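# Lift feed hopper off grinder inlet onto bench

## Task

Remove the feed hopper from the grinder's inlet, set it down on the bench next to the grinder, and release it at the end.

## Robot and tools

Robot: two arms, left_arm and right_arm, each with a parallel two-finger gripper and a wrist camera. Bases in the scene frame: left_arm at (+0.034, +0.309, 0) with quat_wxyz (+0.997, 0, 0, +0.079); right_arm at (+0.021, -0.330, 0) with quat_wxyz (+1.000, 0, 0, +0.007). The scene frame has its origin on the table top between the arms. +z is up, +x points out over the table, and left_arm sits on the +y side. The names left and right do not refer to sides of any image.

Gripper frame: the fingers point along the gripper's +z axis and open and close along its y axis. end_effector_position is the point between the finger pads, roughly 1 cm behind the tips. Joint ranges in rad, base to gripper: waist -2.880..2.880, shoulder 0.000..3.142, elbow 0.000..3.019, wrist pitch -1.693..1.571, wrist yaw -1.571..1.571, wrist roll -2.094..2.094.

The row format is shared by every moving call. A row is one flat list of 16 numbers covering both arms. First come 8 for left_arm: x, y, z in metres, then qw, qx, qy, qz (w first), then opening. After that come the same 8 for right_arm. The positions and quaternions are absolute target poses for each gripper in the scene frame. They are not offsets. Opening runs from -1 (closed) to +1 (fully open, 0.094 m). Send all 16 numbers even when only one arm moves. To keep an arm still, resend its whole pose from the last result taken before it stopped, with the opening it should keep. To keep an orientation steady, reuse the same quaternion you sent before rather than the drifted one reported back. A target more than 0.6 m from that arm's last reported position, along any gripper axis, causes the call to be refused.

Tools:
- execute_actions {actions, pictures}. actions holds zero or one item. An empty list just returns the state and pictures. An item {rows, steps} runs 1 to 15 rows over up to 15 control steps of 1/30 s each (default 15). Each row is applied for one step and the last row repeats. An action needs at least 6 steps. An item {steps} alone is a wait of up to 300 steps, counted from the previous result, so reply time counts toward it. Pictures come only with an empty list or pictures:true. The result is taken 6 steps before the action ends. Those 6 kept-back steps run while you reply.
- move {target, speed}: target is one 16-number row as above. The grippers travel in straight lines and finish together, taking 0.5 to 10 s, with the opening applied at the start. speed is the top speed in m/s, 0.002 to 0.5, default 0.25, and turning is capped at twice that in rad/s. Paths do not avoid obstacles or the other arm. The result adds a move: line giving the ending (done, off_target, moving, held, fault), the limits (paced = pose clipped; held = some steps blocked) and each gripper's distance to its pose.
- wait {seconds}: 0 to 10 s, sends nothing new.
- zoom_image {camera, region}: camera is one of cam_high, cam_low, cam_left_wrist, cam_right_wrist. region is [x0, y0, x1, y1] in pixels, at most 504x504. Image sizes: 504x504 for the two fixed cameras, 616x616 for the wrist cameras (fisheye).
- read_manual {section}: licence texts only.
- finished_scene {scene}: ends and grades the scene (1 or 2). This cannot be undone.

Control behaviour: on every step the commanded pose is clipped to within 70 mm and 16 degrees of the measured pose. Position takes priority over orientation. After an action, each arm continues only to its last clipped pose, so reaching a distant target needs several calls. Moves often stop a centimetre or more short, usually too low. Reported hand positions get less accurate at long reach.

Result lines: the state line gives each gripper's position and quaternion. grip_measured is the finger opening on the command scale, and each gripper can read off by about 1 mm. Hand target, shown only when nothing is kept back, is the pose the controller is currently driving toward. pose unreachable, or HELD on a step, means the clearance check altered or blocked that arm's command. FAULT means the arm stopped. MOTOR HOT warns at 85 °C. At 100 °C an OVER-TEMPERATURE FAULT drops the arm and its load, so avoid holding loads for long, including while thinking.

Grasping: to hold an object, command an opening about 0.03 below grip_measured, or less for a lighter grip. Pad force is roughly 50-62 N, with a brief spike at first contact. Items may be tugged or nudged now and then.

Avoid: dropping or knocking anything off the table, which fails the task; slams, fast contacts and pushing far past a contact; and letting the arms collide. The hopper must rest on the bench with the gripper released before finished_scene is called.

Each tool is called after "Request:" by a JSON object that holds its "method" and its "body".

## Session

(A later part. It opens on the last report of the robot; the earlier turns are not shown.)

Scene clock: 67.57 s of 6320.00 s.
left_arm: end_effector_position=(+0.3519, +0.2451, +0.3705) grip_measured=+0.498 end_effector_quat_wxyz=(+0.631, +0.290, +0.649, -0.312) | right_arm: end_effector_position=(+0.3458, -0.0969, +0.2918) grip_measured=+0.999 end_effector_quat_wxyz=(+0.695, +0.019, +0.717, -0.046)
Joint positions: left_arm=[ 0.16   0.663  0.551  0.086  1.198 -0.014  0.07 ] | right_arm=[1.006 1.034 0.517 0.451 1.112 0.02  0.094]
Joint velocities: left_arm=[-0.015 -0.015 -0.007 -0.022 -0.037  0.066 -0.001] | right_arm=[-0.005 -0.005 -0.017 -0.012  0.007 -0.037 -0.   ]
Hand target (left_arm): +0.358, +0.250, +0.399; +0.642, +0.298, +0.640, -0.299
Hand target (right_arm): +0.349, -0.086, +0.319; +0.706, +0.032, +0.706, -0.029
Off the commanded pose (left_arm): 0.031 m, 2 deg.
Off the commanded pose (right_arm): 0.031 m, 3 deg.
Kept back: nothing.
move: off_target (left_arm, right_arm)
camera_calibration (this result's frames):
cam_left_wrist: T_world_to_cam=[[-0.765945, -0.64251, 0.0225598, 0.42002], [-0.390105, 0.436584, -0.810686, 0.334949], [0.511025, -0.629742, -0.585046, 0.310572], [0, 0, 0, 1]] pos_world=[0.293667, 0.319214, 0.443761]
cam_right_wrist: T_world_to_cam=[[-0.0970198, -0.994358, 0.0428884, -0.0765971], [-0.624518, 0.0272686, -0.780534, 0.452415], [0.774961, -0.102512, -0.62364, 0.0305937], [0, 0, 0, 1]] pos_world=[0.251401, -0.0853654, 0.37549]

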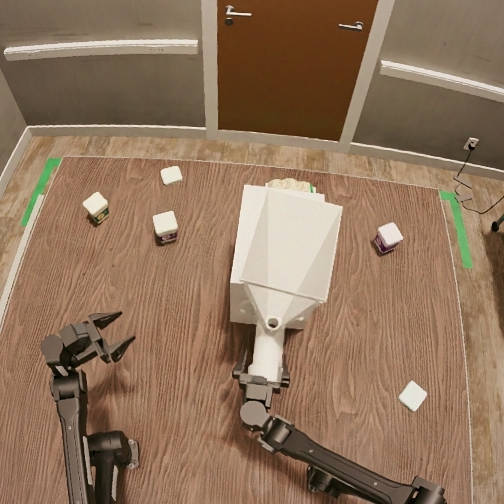

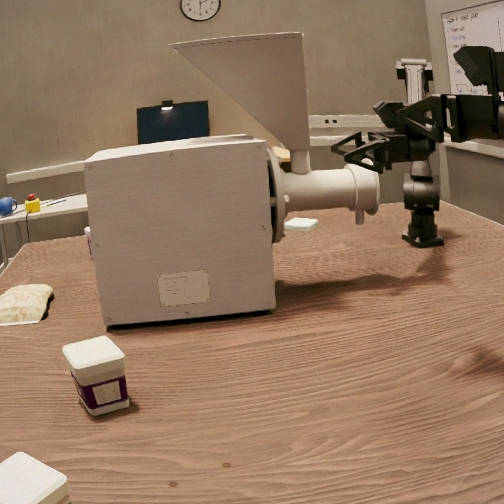

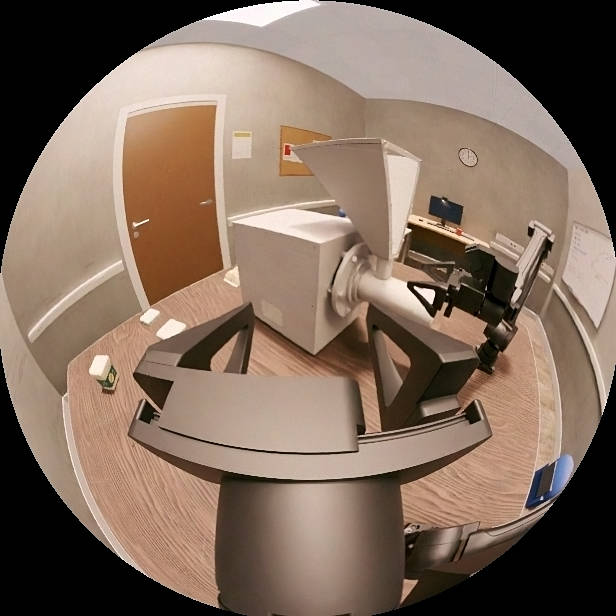

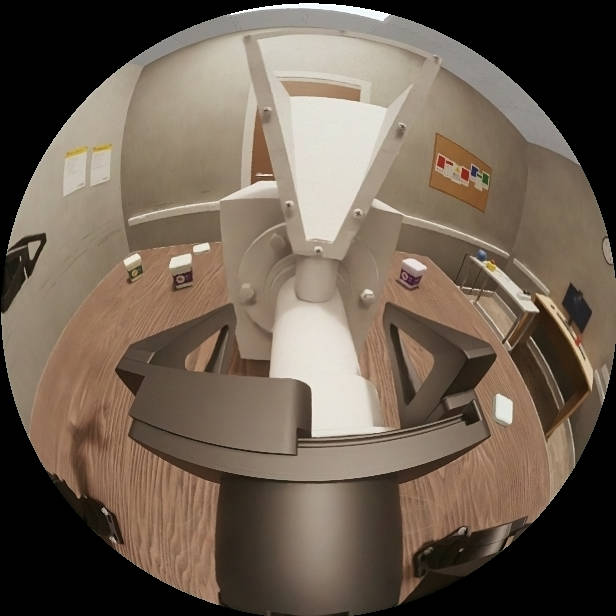

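Request:
{"method": "move", "body": {"target": [0.36,0.25,0.40,0.641,0.299,0.641,-0.299,0.5,0.36,-0.093,0.352,0.715,0.031,0.698,-0.031,1], "speed": 0.1}}

Request:
{"method": "move", "body": {"target": [0.36,0.25,0.40,0.641,0.299,0.641,-0.299,0.5,0.425,-0.103,0.345,0.715,0.031,0.698,-0.031,1], "speed": 0.07}}

Scene clock: 68.93 s of 6320.00 s.
left_arm: end_effector_position=(+0.3518, +0.2450, +0.3705) grip_measured=+0.498 end_effector_quat_wxyz=(+0.631, +0.290, +0.649, -0.312) | right_arm: end_effector_position=(+0.3513, -0.0989, +0.3250) grip_measured=+0.999 end_effector_quat_wxyz=(+0.706, +0.019, +0.707, -0.038)
Joint positions: left_arm=[ 0.16   0.663  0.551  0.086  1.198 -0.014  0.07 ] | right_arm=[ 0.983  0.989  0.559  0.431  1.077 -0.027  0.094]
Joint velocities: left_arm=[ 0.005 -0.015 -0.012  0.002 -0.051 -0.022 -0.001] | right_arm=[-0.005  0.005 -0.002 -0.007  0.051 -0.051  0.001]
Hand target (left_arm): +0.358, +0.250, +0.399; +0.642, +0.298, +0.640, -0.299
Hand target (right_arm): +0.358, -0.096, +0.352; +0.715, +0.031, +0.698, -0.031
Off the commanded pose (left_arm): 0.031 m, 2 deg.
Off the commanded pose (right_arm): 0.029 m, 2 deg.
Kept back: nothing.
move: off_target (left_arm, right_arm)
camera_calibration (this result's frames):
cam_left_wrist: T_world_to_cam=[[-0.76619, -0.642218, 0.0225636, 0.419967], [-0.389935, 0.436725, -0.810692, 0.334857], [0.510786, -0.629943, -0.585038, 0.310702], [0, 0, 0, 1]] pos_world=[0.293645, 0.319195, 0.443762]
cam_right_wrist: T_world_to_cam=[[-0.0856913, -0.995852, 0.0305807, -0.0795915], [-0.600737, 0.027157, -0.798986, 0.479341], [0.794841, -0.0868371, -0.600572, 0.0339231], [0, 0, 0, 1]] pos_world=[0.254174, -0.0893331, 0.405794]

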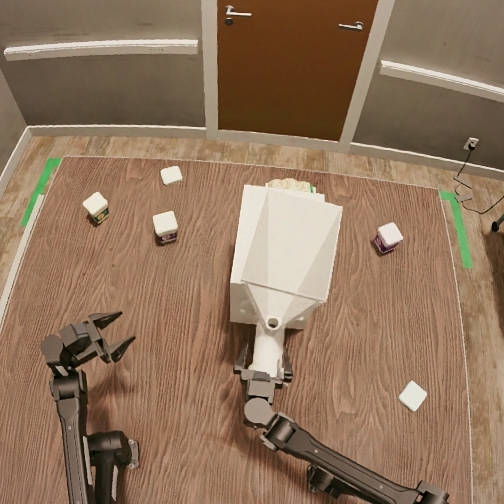

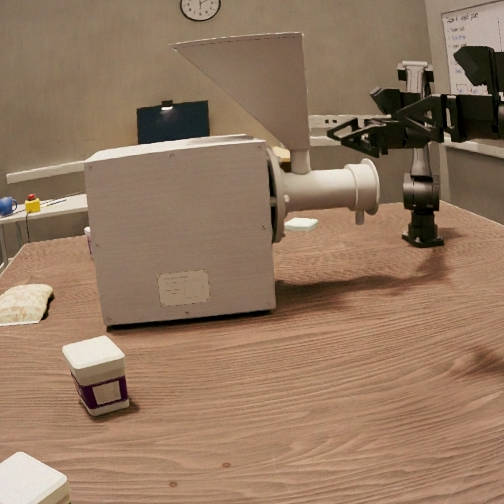

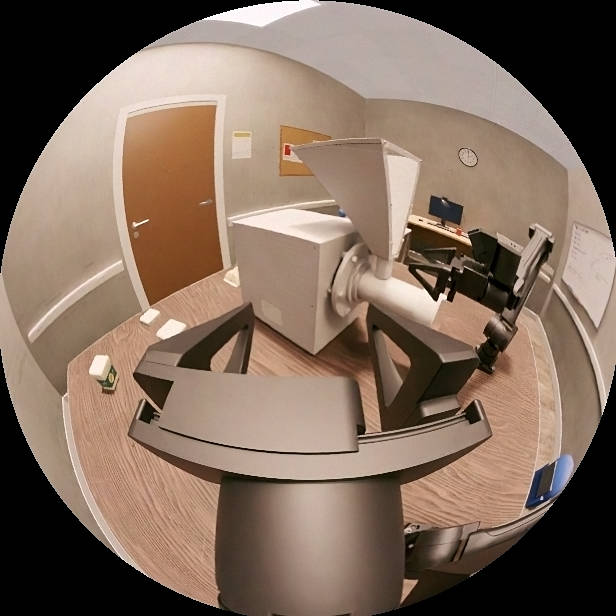

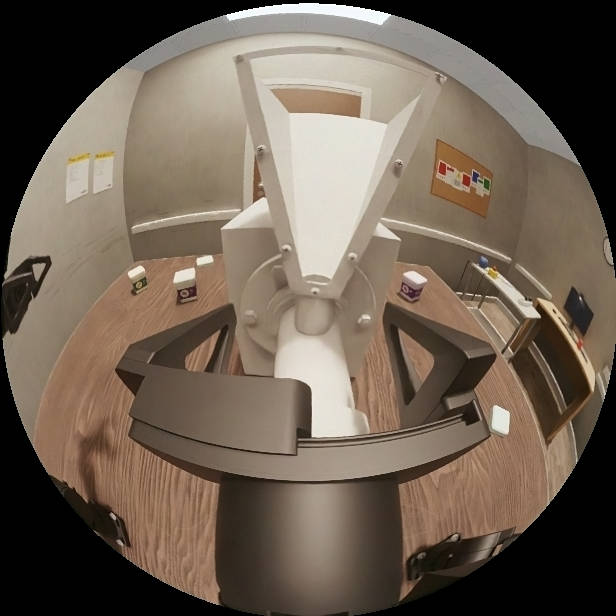

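Scene clock: 70.33 s of 6320.00 s.
left_arm: end_effector_position=(+0.3518, +0.2450, +0.3705) grip_measured=+0.498 end_effector_quat_wxyz=(+0.631, +0.290, +0.649, -0.312) | right_arm: end_effector_position=(+0.4135, -0.1101, +0.3175) grip_measured=+0.999 end_effector_quat_wxyz=(+0.702, +0.015, +0.710, -0.043)
Joint positions: left_arm=[ 0.16   0.663  0.551  0.086  1.198 -0.014  0.07 ] | right_arm=[ 0.802  1.098  0.613  0.469  0.898 -0.027  0.094]
Joint velocities: left_arm=[-0.015 -0.005 -0.002 -0.022  0.022  0.022  0.   ] | right_arm=[-0.015 -0.005 -0.012 -0.007  0.007 -0.022 -0.   ]
Hand target (left_arm): +0.358, +0.250, +0.399; +0.642, +0.298, +0.640, -0.299
Hand target (right_arm): +0.423, -0.105, +0.346; +0.717, +0.030, +0.696, -0.032
Off the commanded pose (left_arm): 0.031 m, 2 deg.
Off the commanded pose (right_arm): 0.031 m, 3 deg.
Kept back: nothing.
move: off_target (left_arm, right_arm)
camera_calibration (this result's frames):
cam_left_wrist: T_world_to_cam=[[-0.76619, -0.642218, 0.0225636, 0.419967], [-0.389935, 0.436725, -0.810692, 0.334857], [0.510786, -0.629943, -0.585038, 0.310702], [0, 0, 0, 1]] pos_world=[0.293645, 0.319195, 0.443762]
cam_right_wrist: T_world_to_cam=[[-0.0879257, -0.995161, 0.0438541, -0.088398], [-0.60971, 0.0189509, -0.792398, 0.511772], [0.787733, -0.0964105, -0.608426, -0.0165913], [0, 0, 0, 1]] pos_world=[0.31733, -0.0992684, 0.39931]

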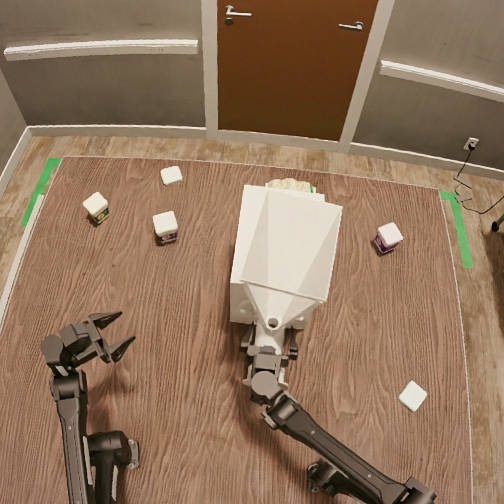

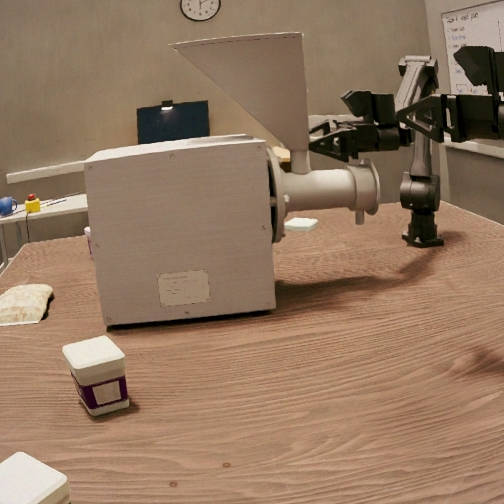

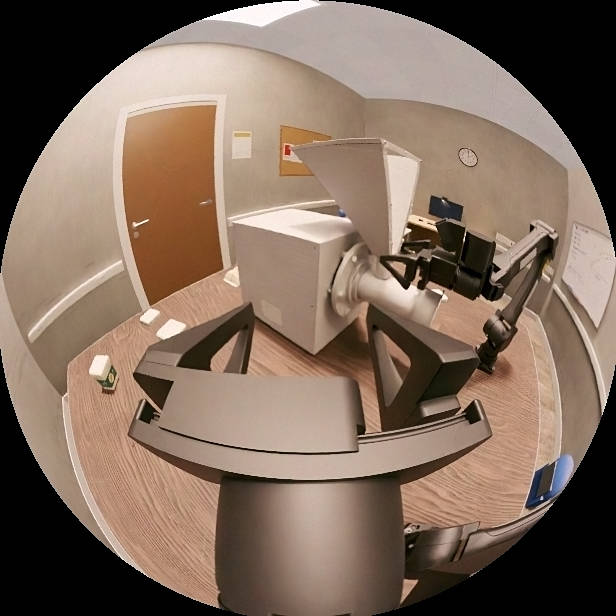

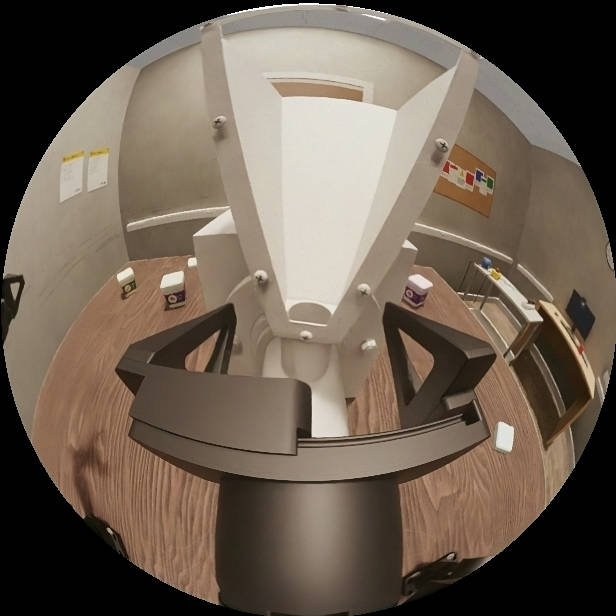

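Request:
{"method": "move", "body": {"target": [0.36,0.25,0.40,0.641,0.299,0.641,-0.299,0.5,0.468,-0.108,0.35,0.715,0.031,0.698,-0.031,1], "speed": 0.05}}

Request:
{"method": "move", "body": {"target": [0.36,0.25,0.40,0.641,0.299,0.641,-0.299,0.5,0.468,-0.108,0.35,0.715,0.031,0.698,-0.031,-0.5], "speed": 0.05}}

Scene clock: 72.37 s of 6320.00 s.
left_arm: end_effector_position=(+0.3518, +0.2450, +0.3705) grip_measured=+0.498 end_effector_quat_wxyz=(+0.631, +0.290, +0.649, -0.312) | right_arm: end_effector_position=(+0.4546, -0.1140, +0.3227) grip_measured=+0.999 end_effector_quat_wxyz=(+0.701, +0.014, +0.712, -0.043)
Joint positions: left_arm=[ 0.16   0.663  0.551  0.086  1.198 -0.014  0.07 ] | right_arm=[ 0.708  1.171  0.683  0.469  0.803 -0.027  0.094]
Joint velocities: left_arm=[-0.005 -0.005 -0.017  0.012 -0.037 -0.051 -0.001] | right_arm=[ 0.005 -0.015  0.007 -0.012 -0.022 -0.051 -0.001]
Hand target (left_arm): +0.358, +0.250, +0.399; +0.642, +0.298, +0.640, -0.299
Hand target (right_arm): +0.465, -0.110, +0.351; +0.716, +0.030, +0.697, -0.032
Off the commanded pose (left_arm): 0.031 m, 2 deg.
Off the commanded pose (right_arm): 0.031 m, 3 deg.
Kept back: nothing.
move: off_target (left_arm, right_arm)
camera_calibration (this result's frames):
cam_left_wrist: T_world_to_cam=[[-0.76619, -0.642218, 0.0225636, 0.419967], [-0.389935, 0.436725, -0.810692, 0.334857], [0.510786, -0.629943, -0.585038, 0.310702], [0, 0, 0, 1]] pos_world=[0.293645, 0.319195, 0.443762]
cam_right_wrist: T_world_to_cam=[[-0.0862596, -0.99524, 0.0453409, -0.0901251], [-0.612612, 0.0170967, -0.790199, 0.541471], [0.785663, -0.0959387, -0.611171, -0.044323], [0, 0, 0, 1]] pos_world=[0.35876, -0.103206, 0.404867]

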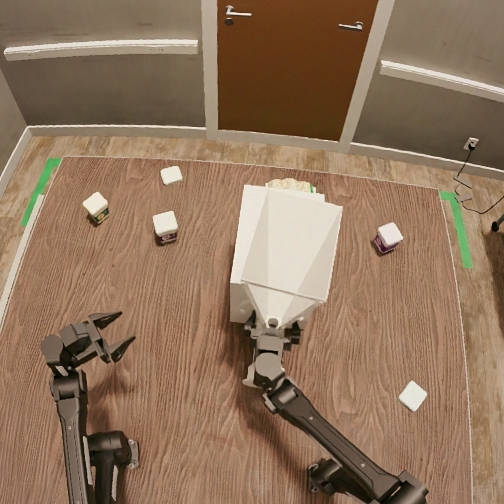

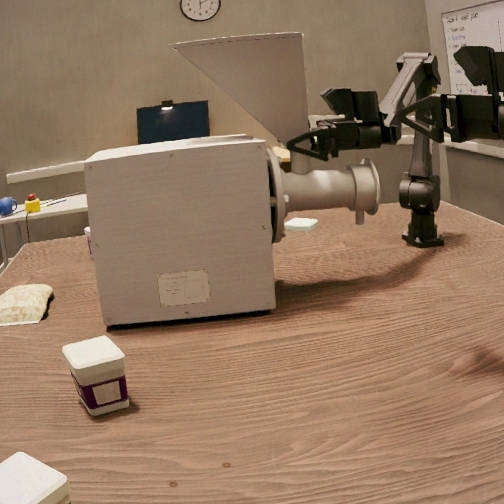

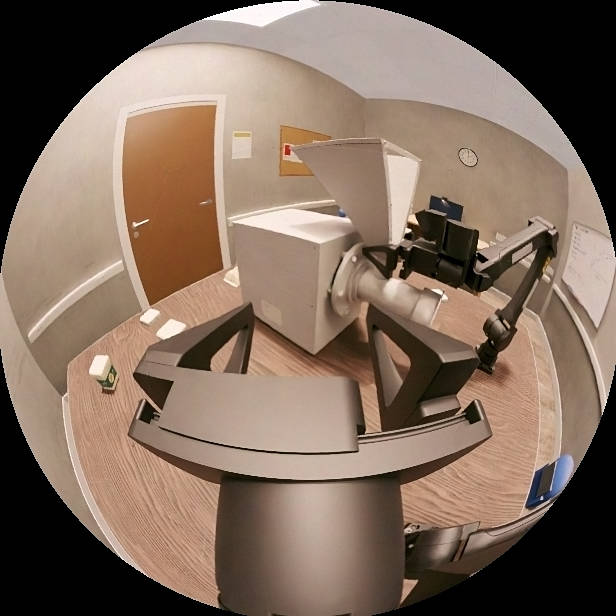

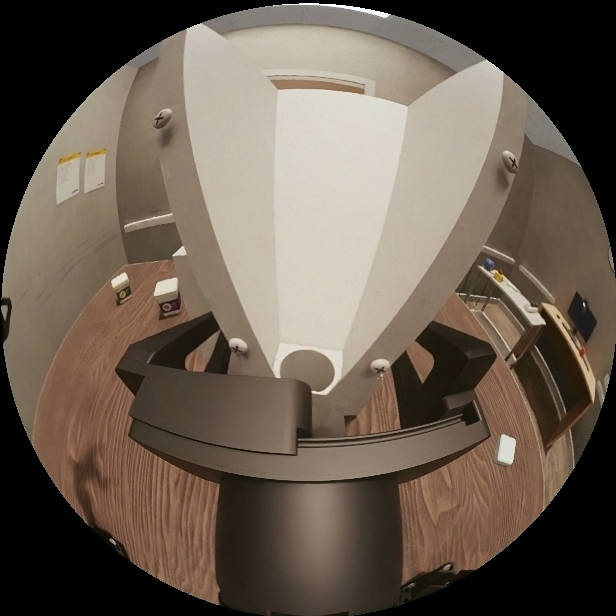

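Scene clock: 73.23 s of 6320.00 s.
left_arm: end_effector_position=(+0.3518, +0.2450, +0.3705) grip_measured=+0.498 end_effector_quat_wxyz=(+0.631, +0.290, +0.649, -0.312) | right_arm: end_effector_position=(+0.4547, -0.1155, +0.3223) grip_measured=+0.278 end_effector_quat_wxyz=(+0.701, +0.018, +0.712, -0.044)
Joint positions: left_arm=[ 0.16   0.663  0.551  0.086  1.198 -0.014  0.07 ] | right_arm=[ 0.706  1.171  0.682  0.469  0.808 -0.022  0.06 ]
Joint velocities: left_arm=[ 0.005 -0.005 -0.017 -0.002 -0.007  0.022  0.   ] | right_arm=[-0.005  0.005  0.002 -0.002 -0.007 -0.022  0.001]
Hand target (left_arm): +0.358, +0.250, +0.399; +0.642, +0.298, +0.640, -0.299
Hand target (right_arm): +0.465, -0.110, +0.350; +0.715, +0.031, +0.698, -0.031
Off the commanded pose (left_arm): 0.031 m, 2 deg.
Off the commanded pose (right_arm): 0.032 m, 3 deg.
Kept back: nothing.
move: off_target (left_arm, right_arm)
camera_calibration (this result's frames):
cam_left_wrist: T_world_to_cam=[[-0.76619, -0.642218, 0.0225636, 0.419967], [-0.389935, 0.436725, -0.810692, 0.334857], [0.510786, -0.629943, -0.585038, 0.310702], [0, 0, 0, 1]] pos_world=[0.293645, 0.319195, 0.443762]
cam_right_wrist: T_world_to_cam=[[-0.0931563, -0.994826, 0.0405316, -0.0869274], [-0.612703, 0.0251911, -0.789912, 0.54205], [0.784804, -0.0984191, -0.61188, -0.0444696], [0, 0, 0, 1]] pos_world=[0.358918, -0.104509, 0.404485]

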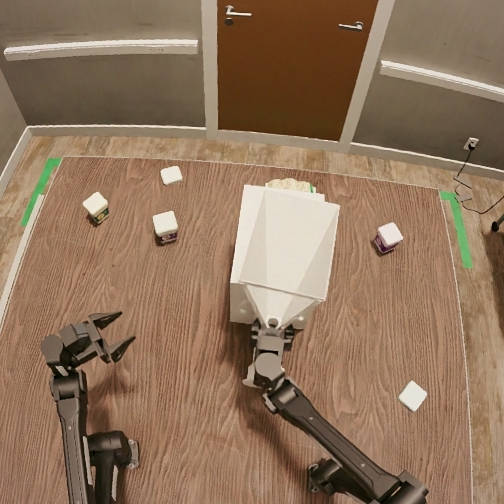

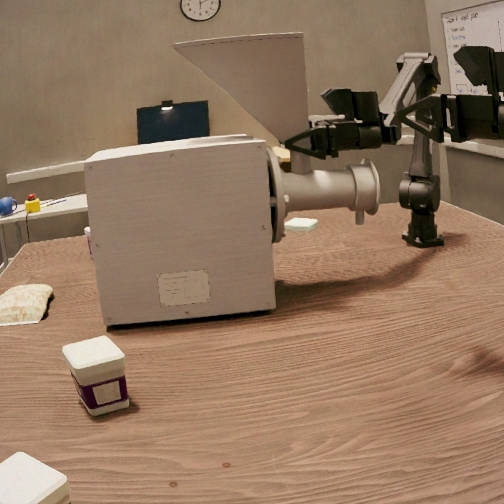

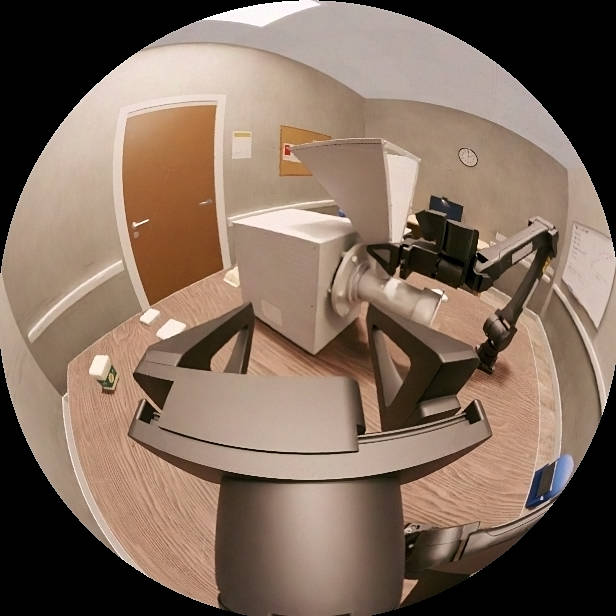

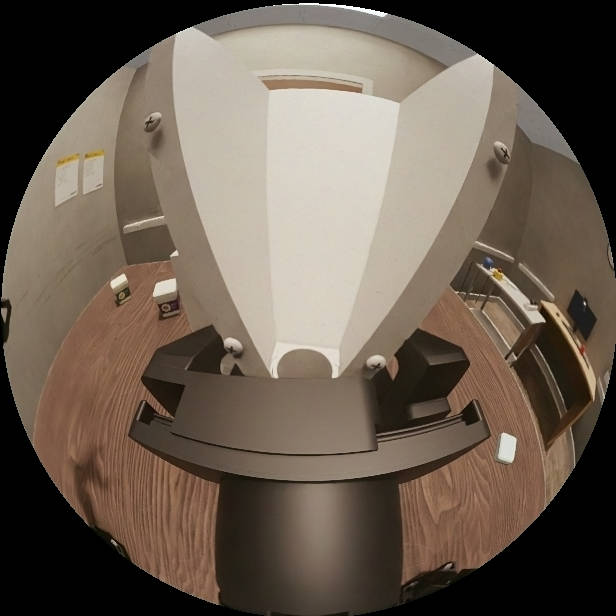

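Request:
{"method": "move", "body": {"target": [0.36,0.25,0.40,0.641,0.299,0.641,-0.299,0.5,0.465,-0.11,0.39,0.742,0.031,0.669,-0.031,-0.5], "speed": 0.04}}

Request:
{"method": "zoom_image", "body": {"camera": "cam_low", "region": [160, 0, 400, 220]}}

Scene clock: 75.43 s of 6320.00 s.
left_arm: end_effector_position=(+0.3518, +0.2450, +0.3705) grip_measured=+0.498 end_effector_quat_wxyz=(+0.631, +0.290, +0.649, -0.312) | right_arm: end_effector_position=(+0.4546, -0.1150, +0.3243) grip_measured=+0.278 end_effector_quat_wxyz=(+0.704, +0.016, +0.709, -0.044)
Joint positions: left_arm=[ 0.16   0.663  0.551  0.086  1.198 -0.014  0.07 ] | right_arm=[ 0.706  1.171  0.682  0.481  0.804 -0.033  0.06 ]
Joint velocities: left_arm=[-0.005 -0.005  0.012  0.007 -0.037 -0.081  0.   ] | right_arm=[ 0.005 -0.005 -0.012 -0.017 -0.022  0.11  -0.   ]
Hand target (left_arm): +0.358, +0.250, +0.399; +0.642, +0.298, +0.640, -0.299
Hand target (right_arm): +0.458, -0.115, +0.389; +0.741, +0.032, +0.670, -0.031
Off the commanded pose (left_arm): 0.031 m, 2 deg.
Off the commanded pose (right_arm): 0.067 m, 7 deg.
Kept back: nothing.
move: off_target (left_arm, right_arm)
camera_calibration (this result's frames):
cam_left_wrist: T_world_to_cam=[[-0.76619, -0.642218, 0.0225636, 0.419967], [-0.389935, 0.436725, -0.810692, 0.334857], [0.510786, -0.629943, -0.585038, 0.310702], [0, 0, 0, 1]] pos_world=[0.293645, 0.319195, 0.443762]
cam_right_wrist: T_world_to_cam=[[-0.0895645, -0.995025, 0.0436296, -0.0891439], [-0.606786, 0.019776, -0.794619, 0.541815], [0.789803, -0.0976435, -0.605538, -0.0473485], [0, 0, 0, 1]] pos_world=[0.358178, -0.104039, 0.405755]

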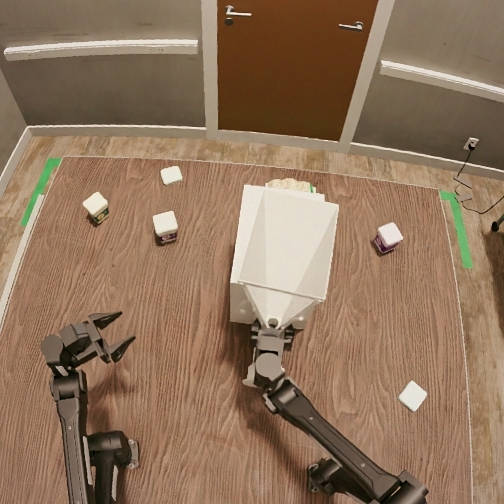

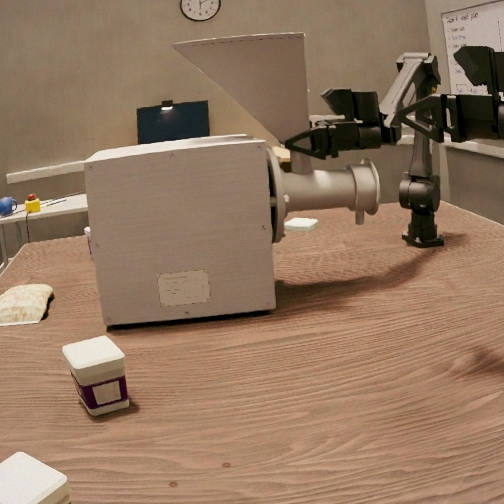

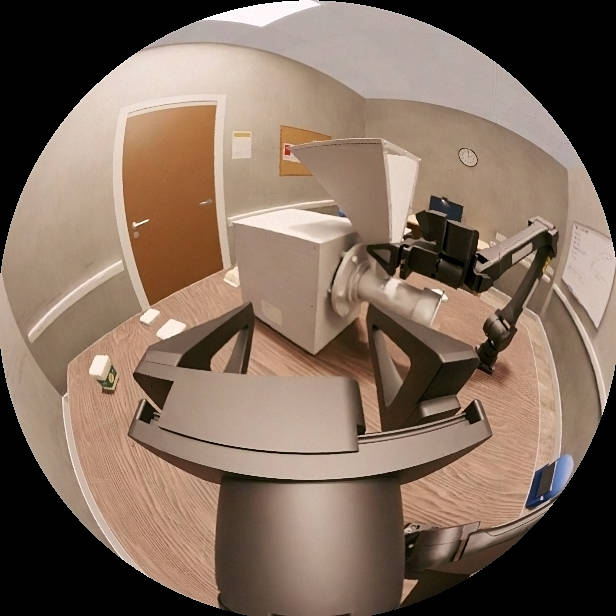

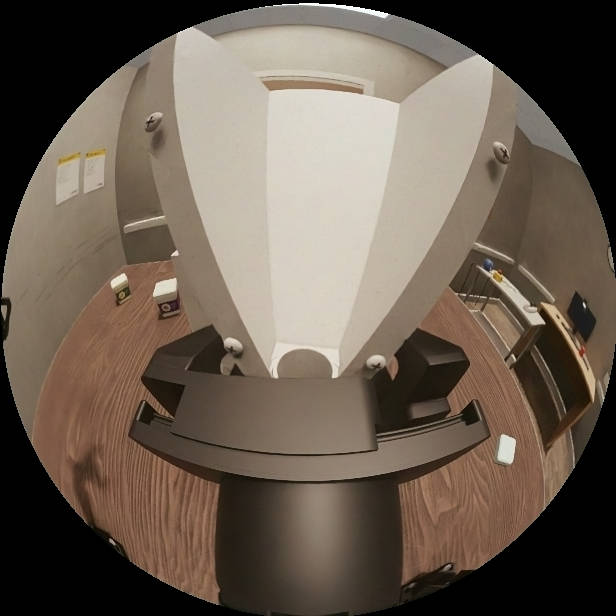

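Region (160, 0, 400, 220) of cam_low's 504x504 image, scaled by 2.100, with more detail than that image has; it fills the top 462 rows of this view, and the rest is white.

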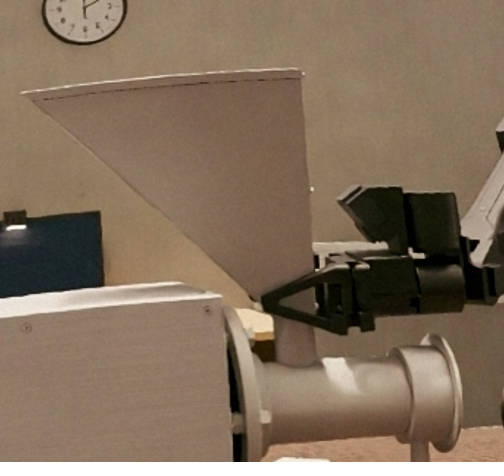

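Request:
{"method": "move", "body": {"target": [0.44,0.10,0.59,0.368,-0.004,0.915,-0.167,0,0.455,-0.115,0.34,0.715,0.031,0.698,-0.031,-0.5]}}

Request:
{"method": "move", "body": {"target": [0.47,0.0,0.595,0.368,-0.004,0.915,-0.167,0,0.455,-0.115,0.34,0.715,0.031,0.698,-0.031,-0.5], "speed": 0.15}}

Request:
{"method": "move", "body": {"target": [0.50,-0.03,0.512,0.368,-0.004,0.915,-0.167,0,0.455,-0.115,0.34,0.715,0.031,0.698,-0.031,-0.5], "speed": 0.07}}

Scene clock: 82.63 s of 6320.00 s.
left_arm: end_effector_position=(+0.4375, +0.1064, +0.5688) grip_measured=+0.002 end_effector_quat_wxyz=(+0.363, -0.003, +0.919, -0.154) | right_arm: end_effector_position=(+0.4543, -0.1153, +0.3223) grip_measured=+0.278 end_effector_quat_wxyz=(+0.703, +0.016, +0.710, -0.043)
Joint positions: left_arm=[-0.649  1.25   1.887 -1.4   -0.068 -0.468  0.047] | right_arm=[ 0.706  1.172  0.678  0.48   0.804 -0.029  0.06 ]
Joint velocities: left_arm=[-0.005  0.005 -0.017  0.012  0.037 -0.11   0.001] | right_arm=[-0.015 -0.005  0.002  0.007 -0.037  0.037  0.   ]
Hand target (left_arm): +0.436, +0.104, +0.590; +0.374, -0.006, +0.913, -0.163
Hand target (right_arm): +0.454, -0.116, +0.340; +0.715, +0.031, +0.698, -0.031
Off the commanded pose (left_arm): 0.022 m, 2 deg.
Off the commanded pose (right_arm): 0.018 m, 3 deg.
Kept back: nothing.
After step 90, 1.63 s passed at rest.
move: off_target (left_arm, right_arm)
camera_calibration (this result's frames):
cam_left_wrist: T_world_to_cam=[[-0.114759, -0.95648, 0.268285, 0.000788287], [-0.985838, 0.0764102, -0.149278, 0.512416], [0.122282, -0.281617, -0.951703, 0.637049], [0, 0, 0, 1]] pos_world=[0.42735, 0.141004, 0.682563]
cam_right_wrist: T_world_to_cam=[[-0.0894712, -0.995067, 0.0428553, -0.0891505], [-0.609034, 0.0206137, -0.792876, 0.540575], [0.788082, -0.0970399, -0.607874, -0.0467562], [0, 0, 0, 1]] pos_world=[0.3581, -0.104391, 0.404008]

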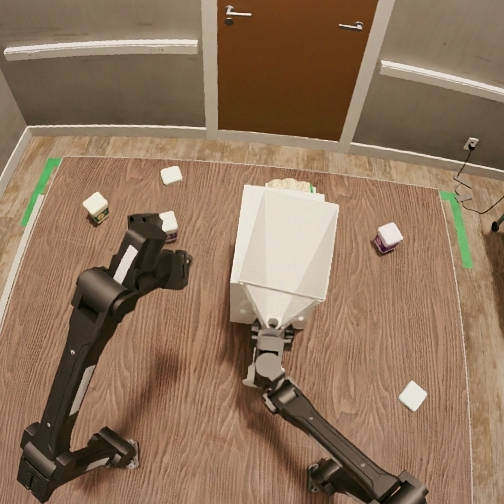

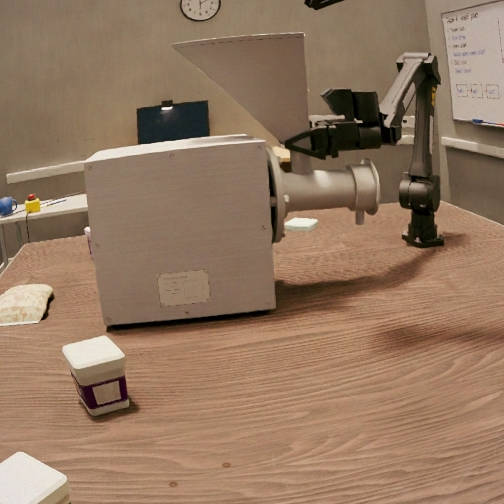

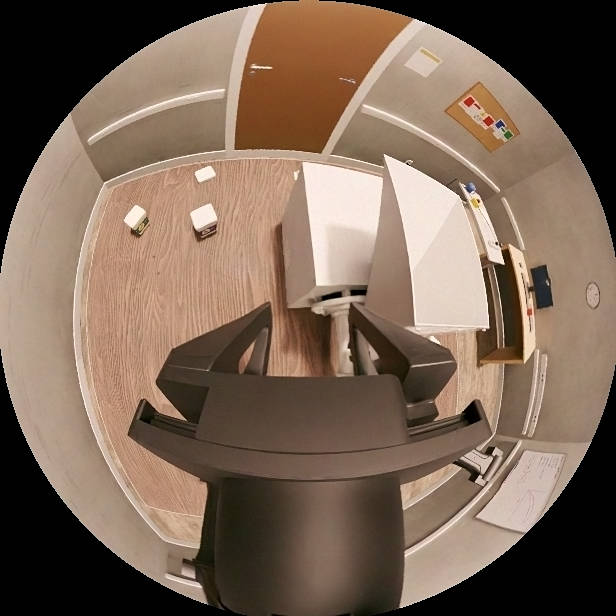

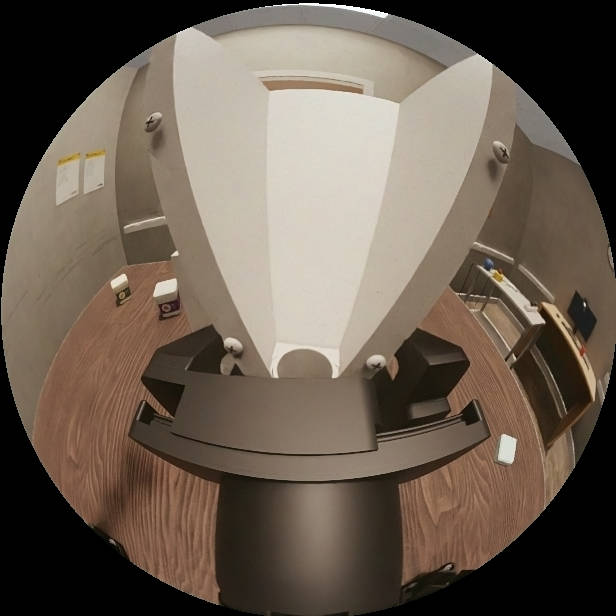

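Scene clock: 83.77 s of 6320.00 s.
left_arm: end_effector_position=(+0.4700, +0.0040, +0.5774) grip_measured=+0.002 end_effector_quat_wxyz=(+0.360, +0.001, +0.919, -0.158) | right_arm: end_effector_position=(+0.4543, -0.1153, +0.3223) grip_measured=+0.278 end_effector_quat_wxyz=(+0.703, +0.016, +0.710, -0.043)
Joint positions: left_arm=[-0.828  1.484  2.145 -1.439 -0.183 -0.59   0.047] | right_arm=[ 0.706  1.172  0.678  0.48   0.804 -0.029  0.06 ]
Joint velocities: left_arm=[-0.005  0.005  0.022 -0.027  0.066 -0.037 -0.001] | right_arm=[ 0.005  0.005 -0.017  0.002 -0.022  0.037  0.   ]
Hand target (left_arm): +0.470, +0.001, +0.595; +0.369, -0.004, +0.914, -0.168
Hand target (right_arm): +0.454, -0.116, +0.340; +0.715, +0.031, +0.698, -0.031
Off the commanded pose (left_arm): 0.018 m, 2 deg.
Off the commanded pose (right_arm): 0.018 m, 3 deg.
Kept back: nothing.
move: off_target (left_arm, right_arm)
camera_calibration (this result's frames):
cam_left_wrist: T_world_to_cam=[[-0.124076, -0.95361, 0.274287, -0.0948759], [-0.985556, 0.0863246, -0.145699, 0.551316], [0.115262, -0.288403, -0.950546, 0.615131], [0, 0, 0, 1]] pos_world=[0.460679, 0.0393389, 0.69106]
cam_right_wrist: T_world_to_cam=[[-0.0894712, -0.995067, 0.0428553, -0.0891505], [-0.609034, 0.0206137, -0.792876, 0.540575], [0.788082, -0.0970399, -0.607874, -0.0467562], [0, 0, 0, 1]] pos_world=[0.3581, -0.104391, 0.404008]

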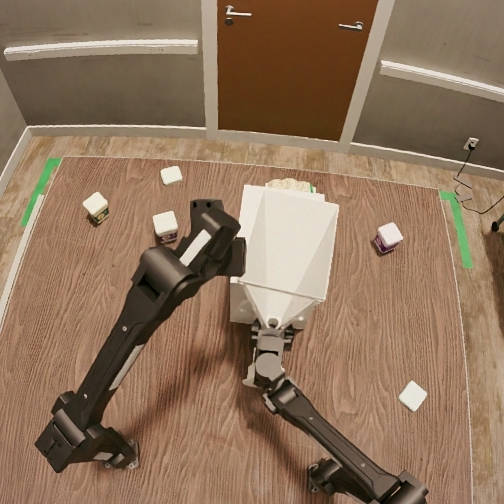

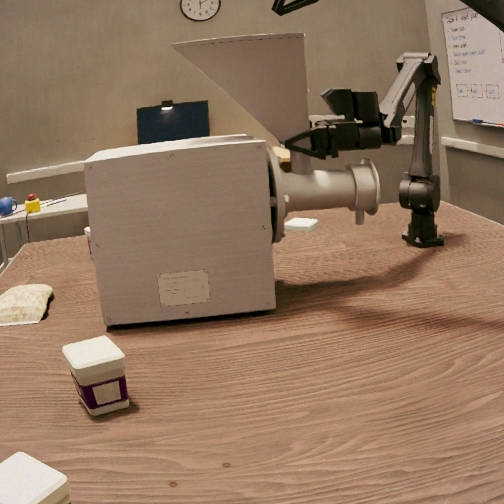

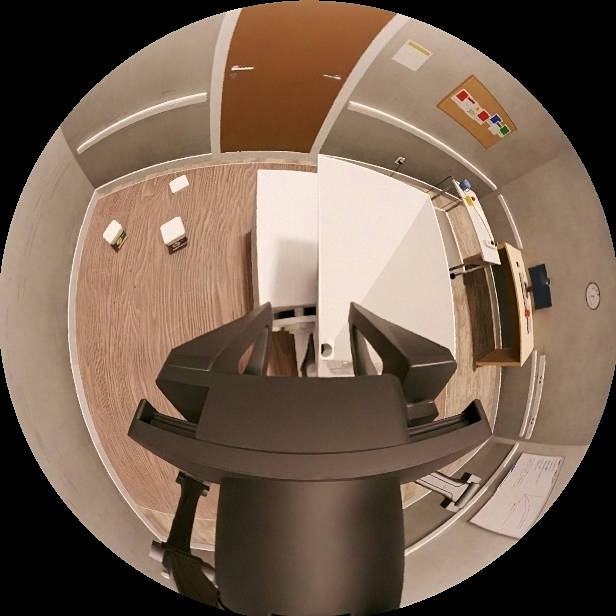

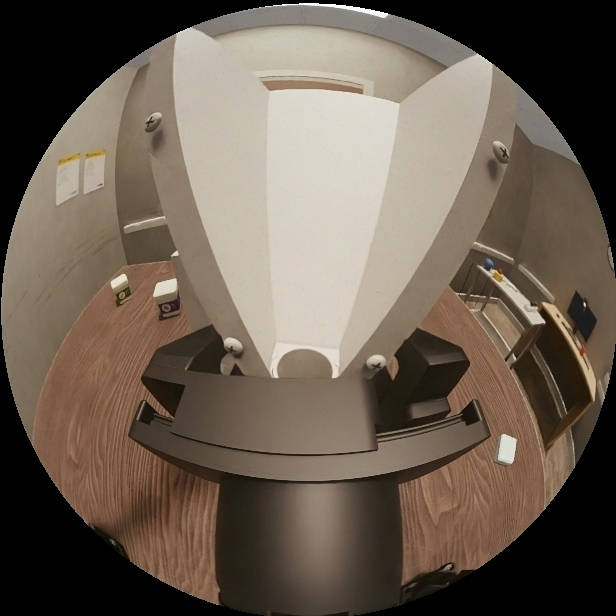

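Scene clock: 85.20 s of 6320.00 s.
left_arm: end_effector_position=(+0.5015, -0.0235, +0.5116) grip_measured=+0.002 end_effector_quat_wxyz=(+0.362, -0.003, +0.919, -0.159) | right_arm: end_effector_position=(+0.4543, -0.1153, +0.3223) grip_measured=+0.278 end_effector_quat_wxyz=(+0.703, +0.016, +0.710, -0.043)
Joint positions: left_arm=[-0.834  1.484  1.94  -1.232 -0.192 -0.602  0.047] | right_arm=[ 0.706  1.172  0.678  0.48   0.804 -0.029  0.06 ]
Joint velocities: left_arm=[ 0.015 -0.005  0.017  0.022 -0.007  0.022  0.   ] | right_arm=[-0.005  0.005 -0.002  0.002  0.022 -0.051 -0.   ]
Hand target (left_arm): +0.500, -0.030, +0.512; +0.368, -0.004, +0.915, -0.167
Hand target (right_arm): +0.454, -0.116, +0.340; +0.715, +0.031, +0.698, -0.031
Off the commanded pose (left_arm): 0.007 m, 1 deg.
Off the commanded pose (right_arm): 0.018 m, 3 deg.
Kept back: nothing.
move: off_target (right_arm)
camera_calibration (this result's frames):
cam_left_wrist: T_world_to_cam=[[-0.116684, -0.953442, 0.278088, -0.104773], [-0.985958, 0.0775231, -0.14791, 0.576272], [0.119465, -0.291442, -0.949099, 0.538059], [0, 0, 0, 1]] pos_world=[0.491675, 0.0122436, 0.625044]
cam_right_wrist: T_world_to_cam=[[-0.0894712, -0.995067, 0.0428553, -0.0891505], [-0.609034, 0.0206137, -0.792876, 0.540575], [0.788082, -0.0970399, -0.607874, -0.0467562], [0, 0, 0, 1]] pos_world=[0.3581, -0.104391, 0.404008]

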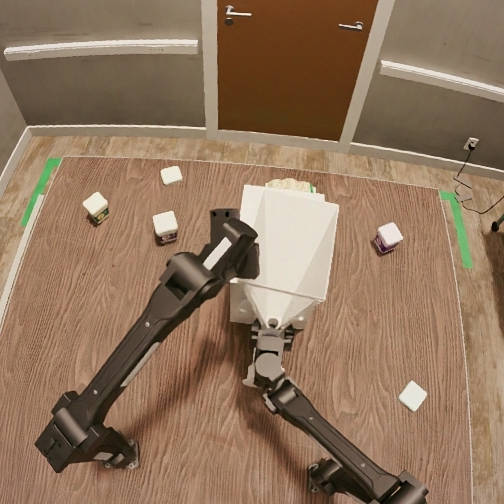

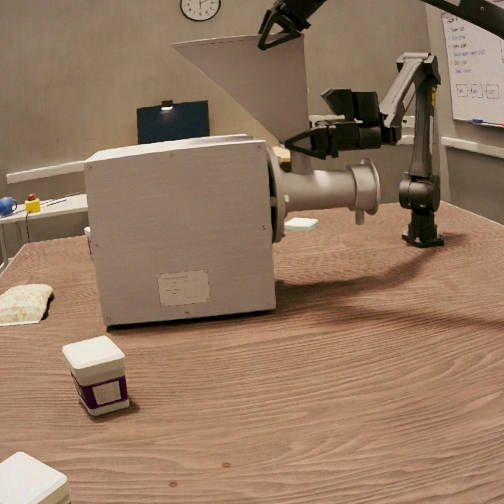

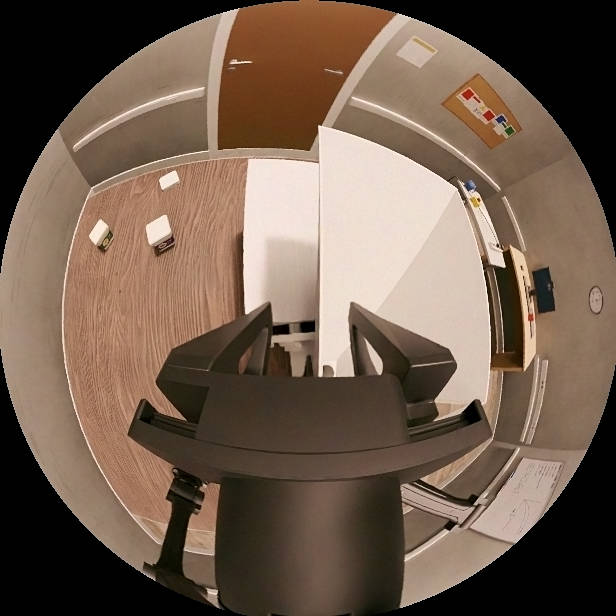

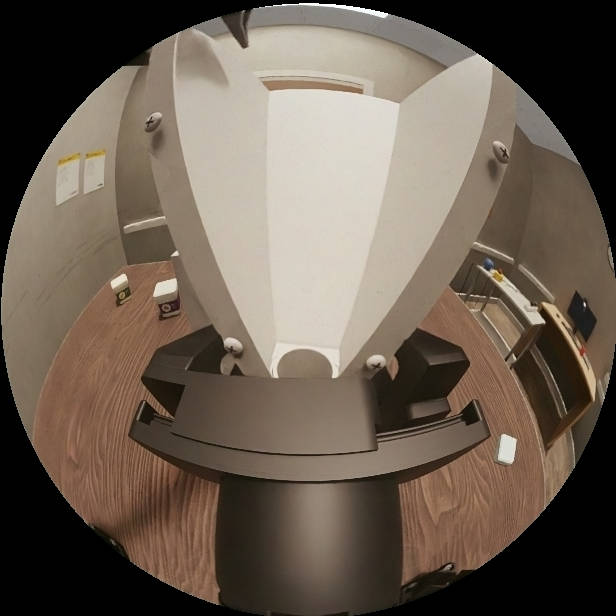

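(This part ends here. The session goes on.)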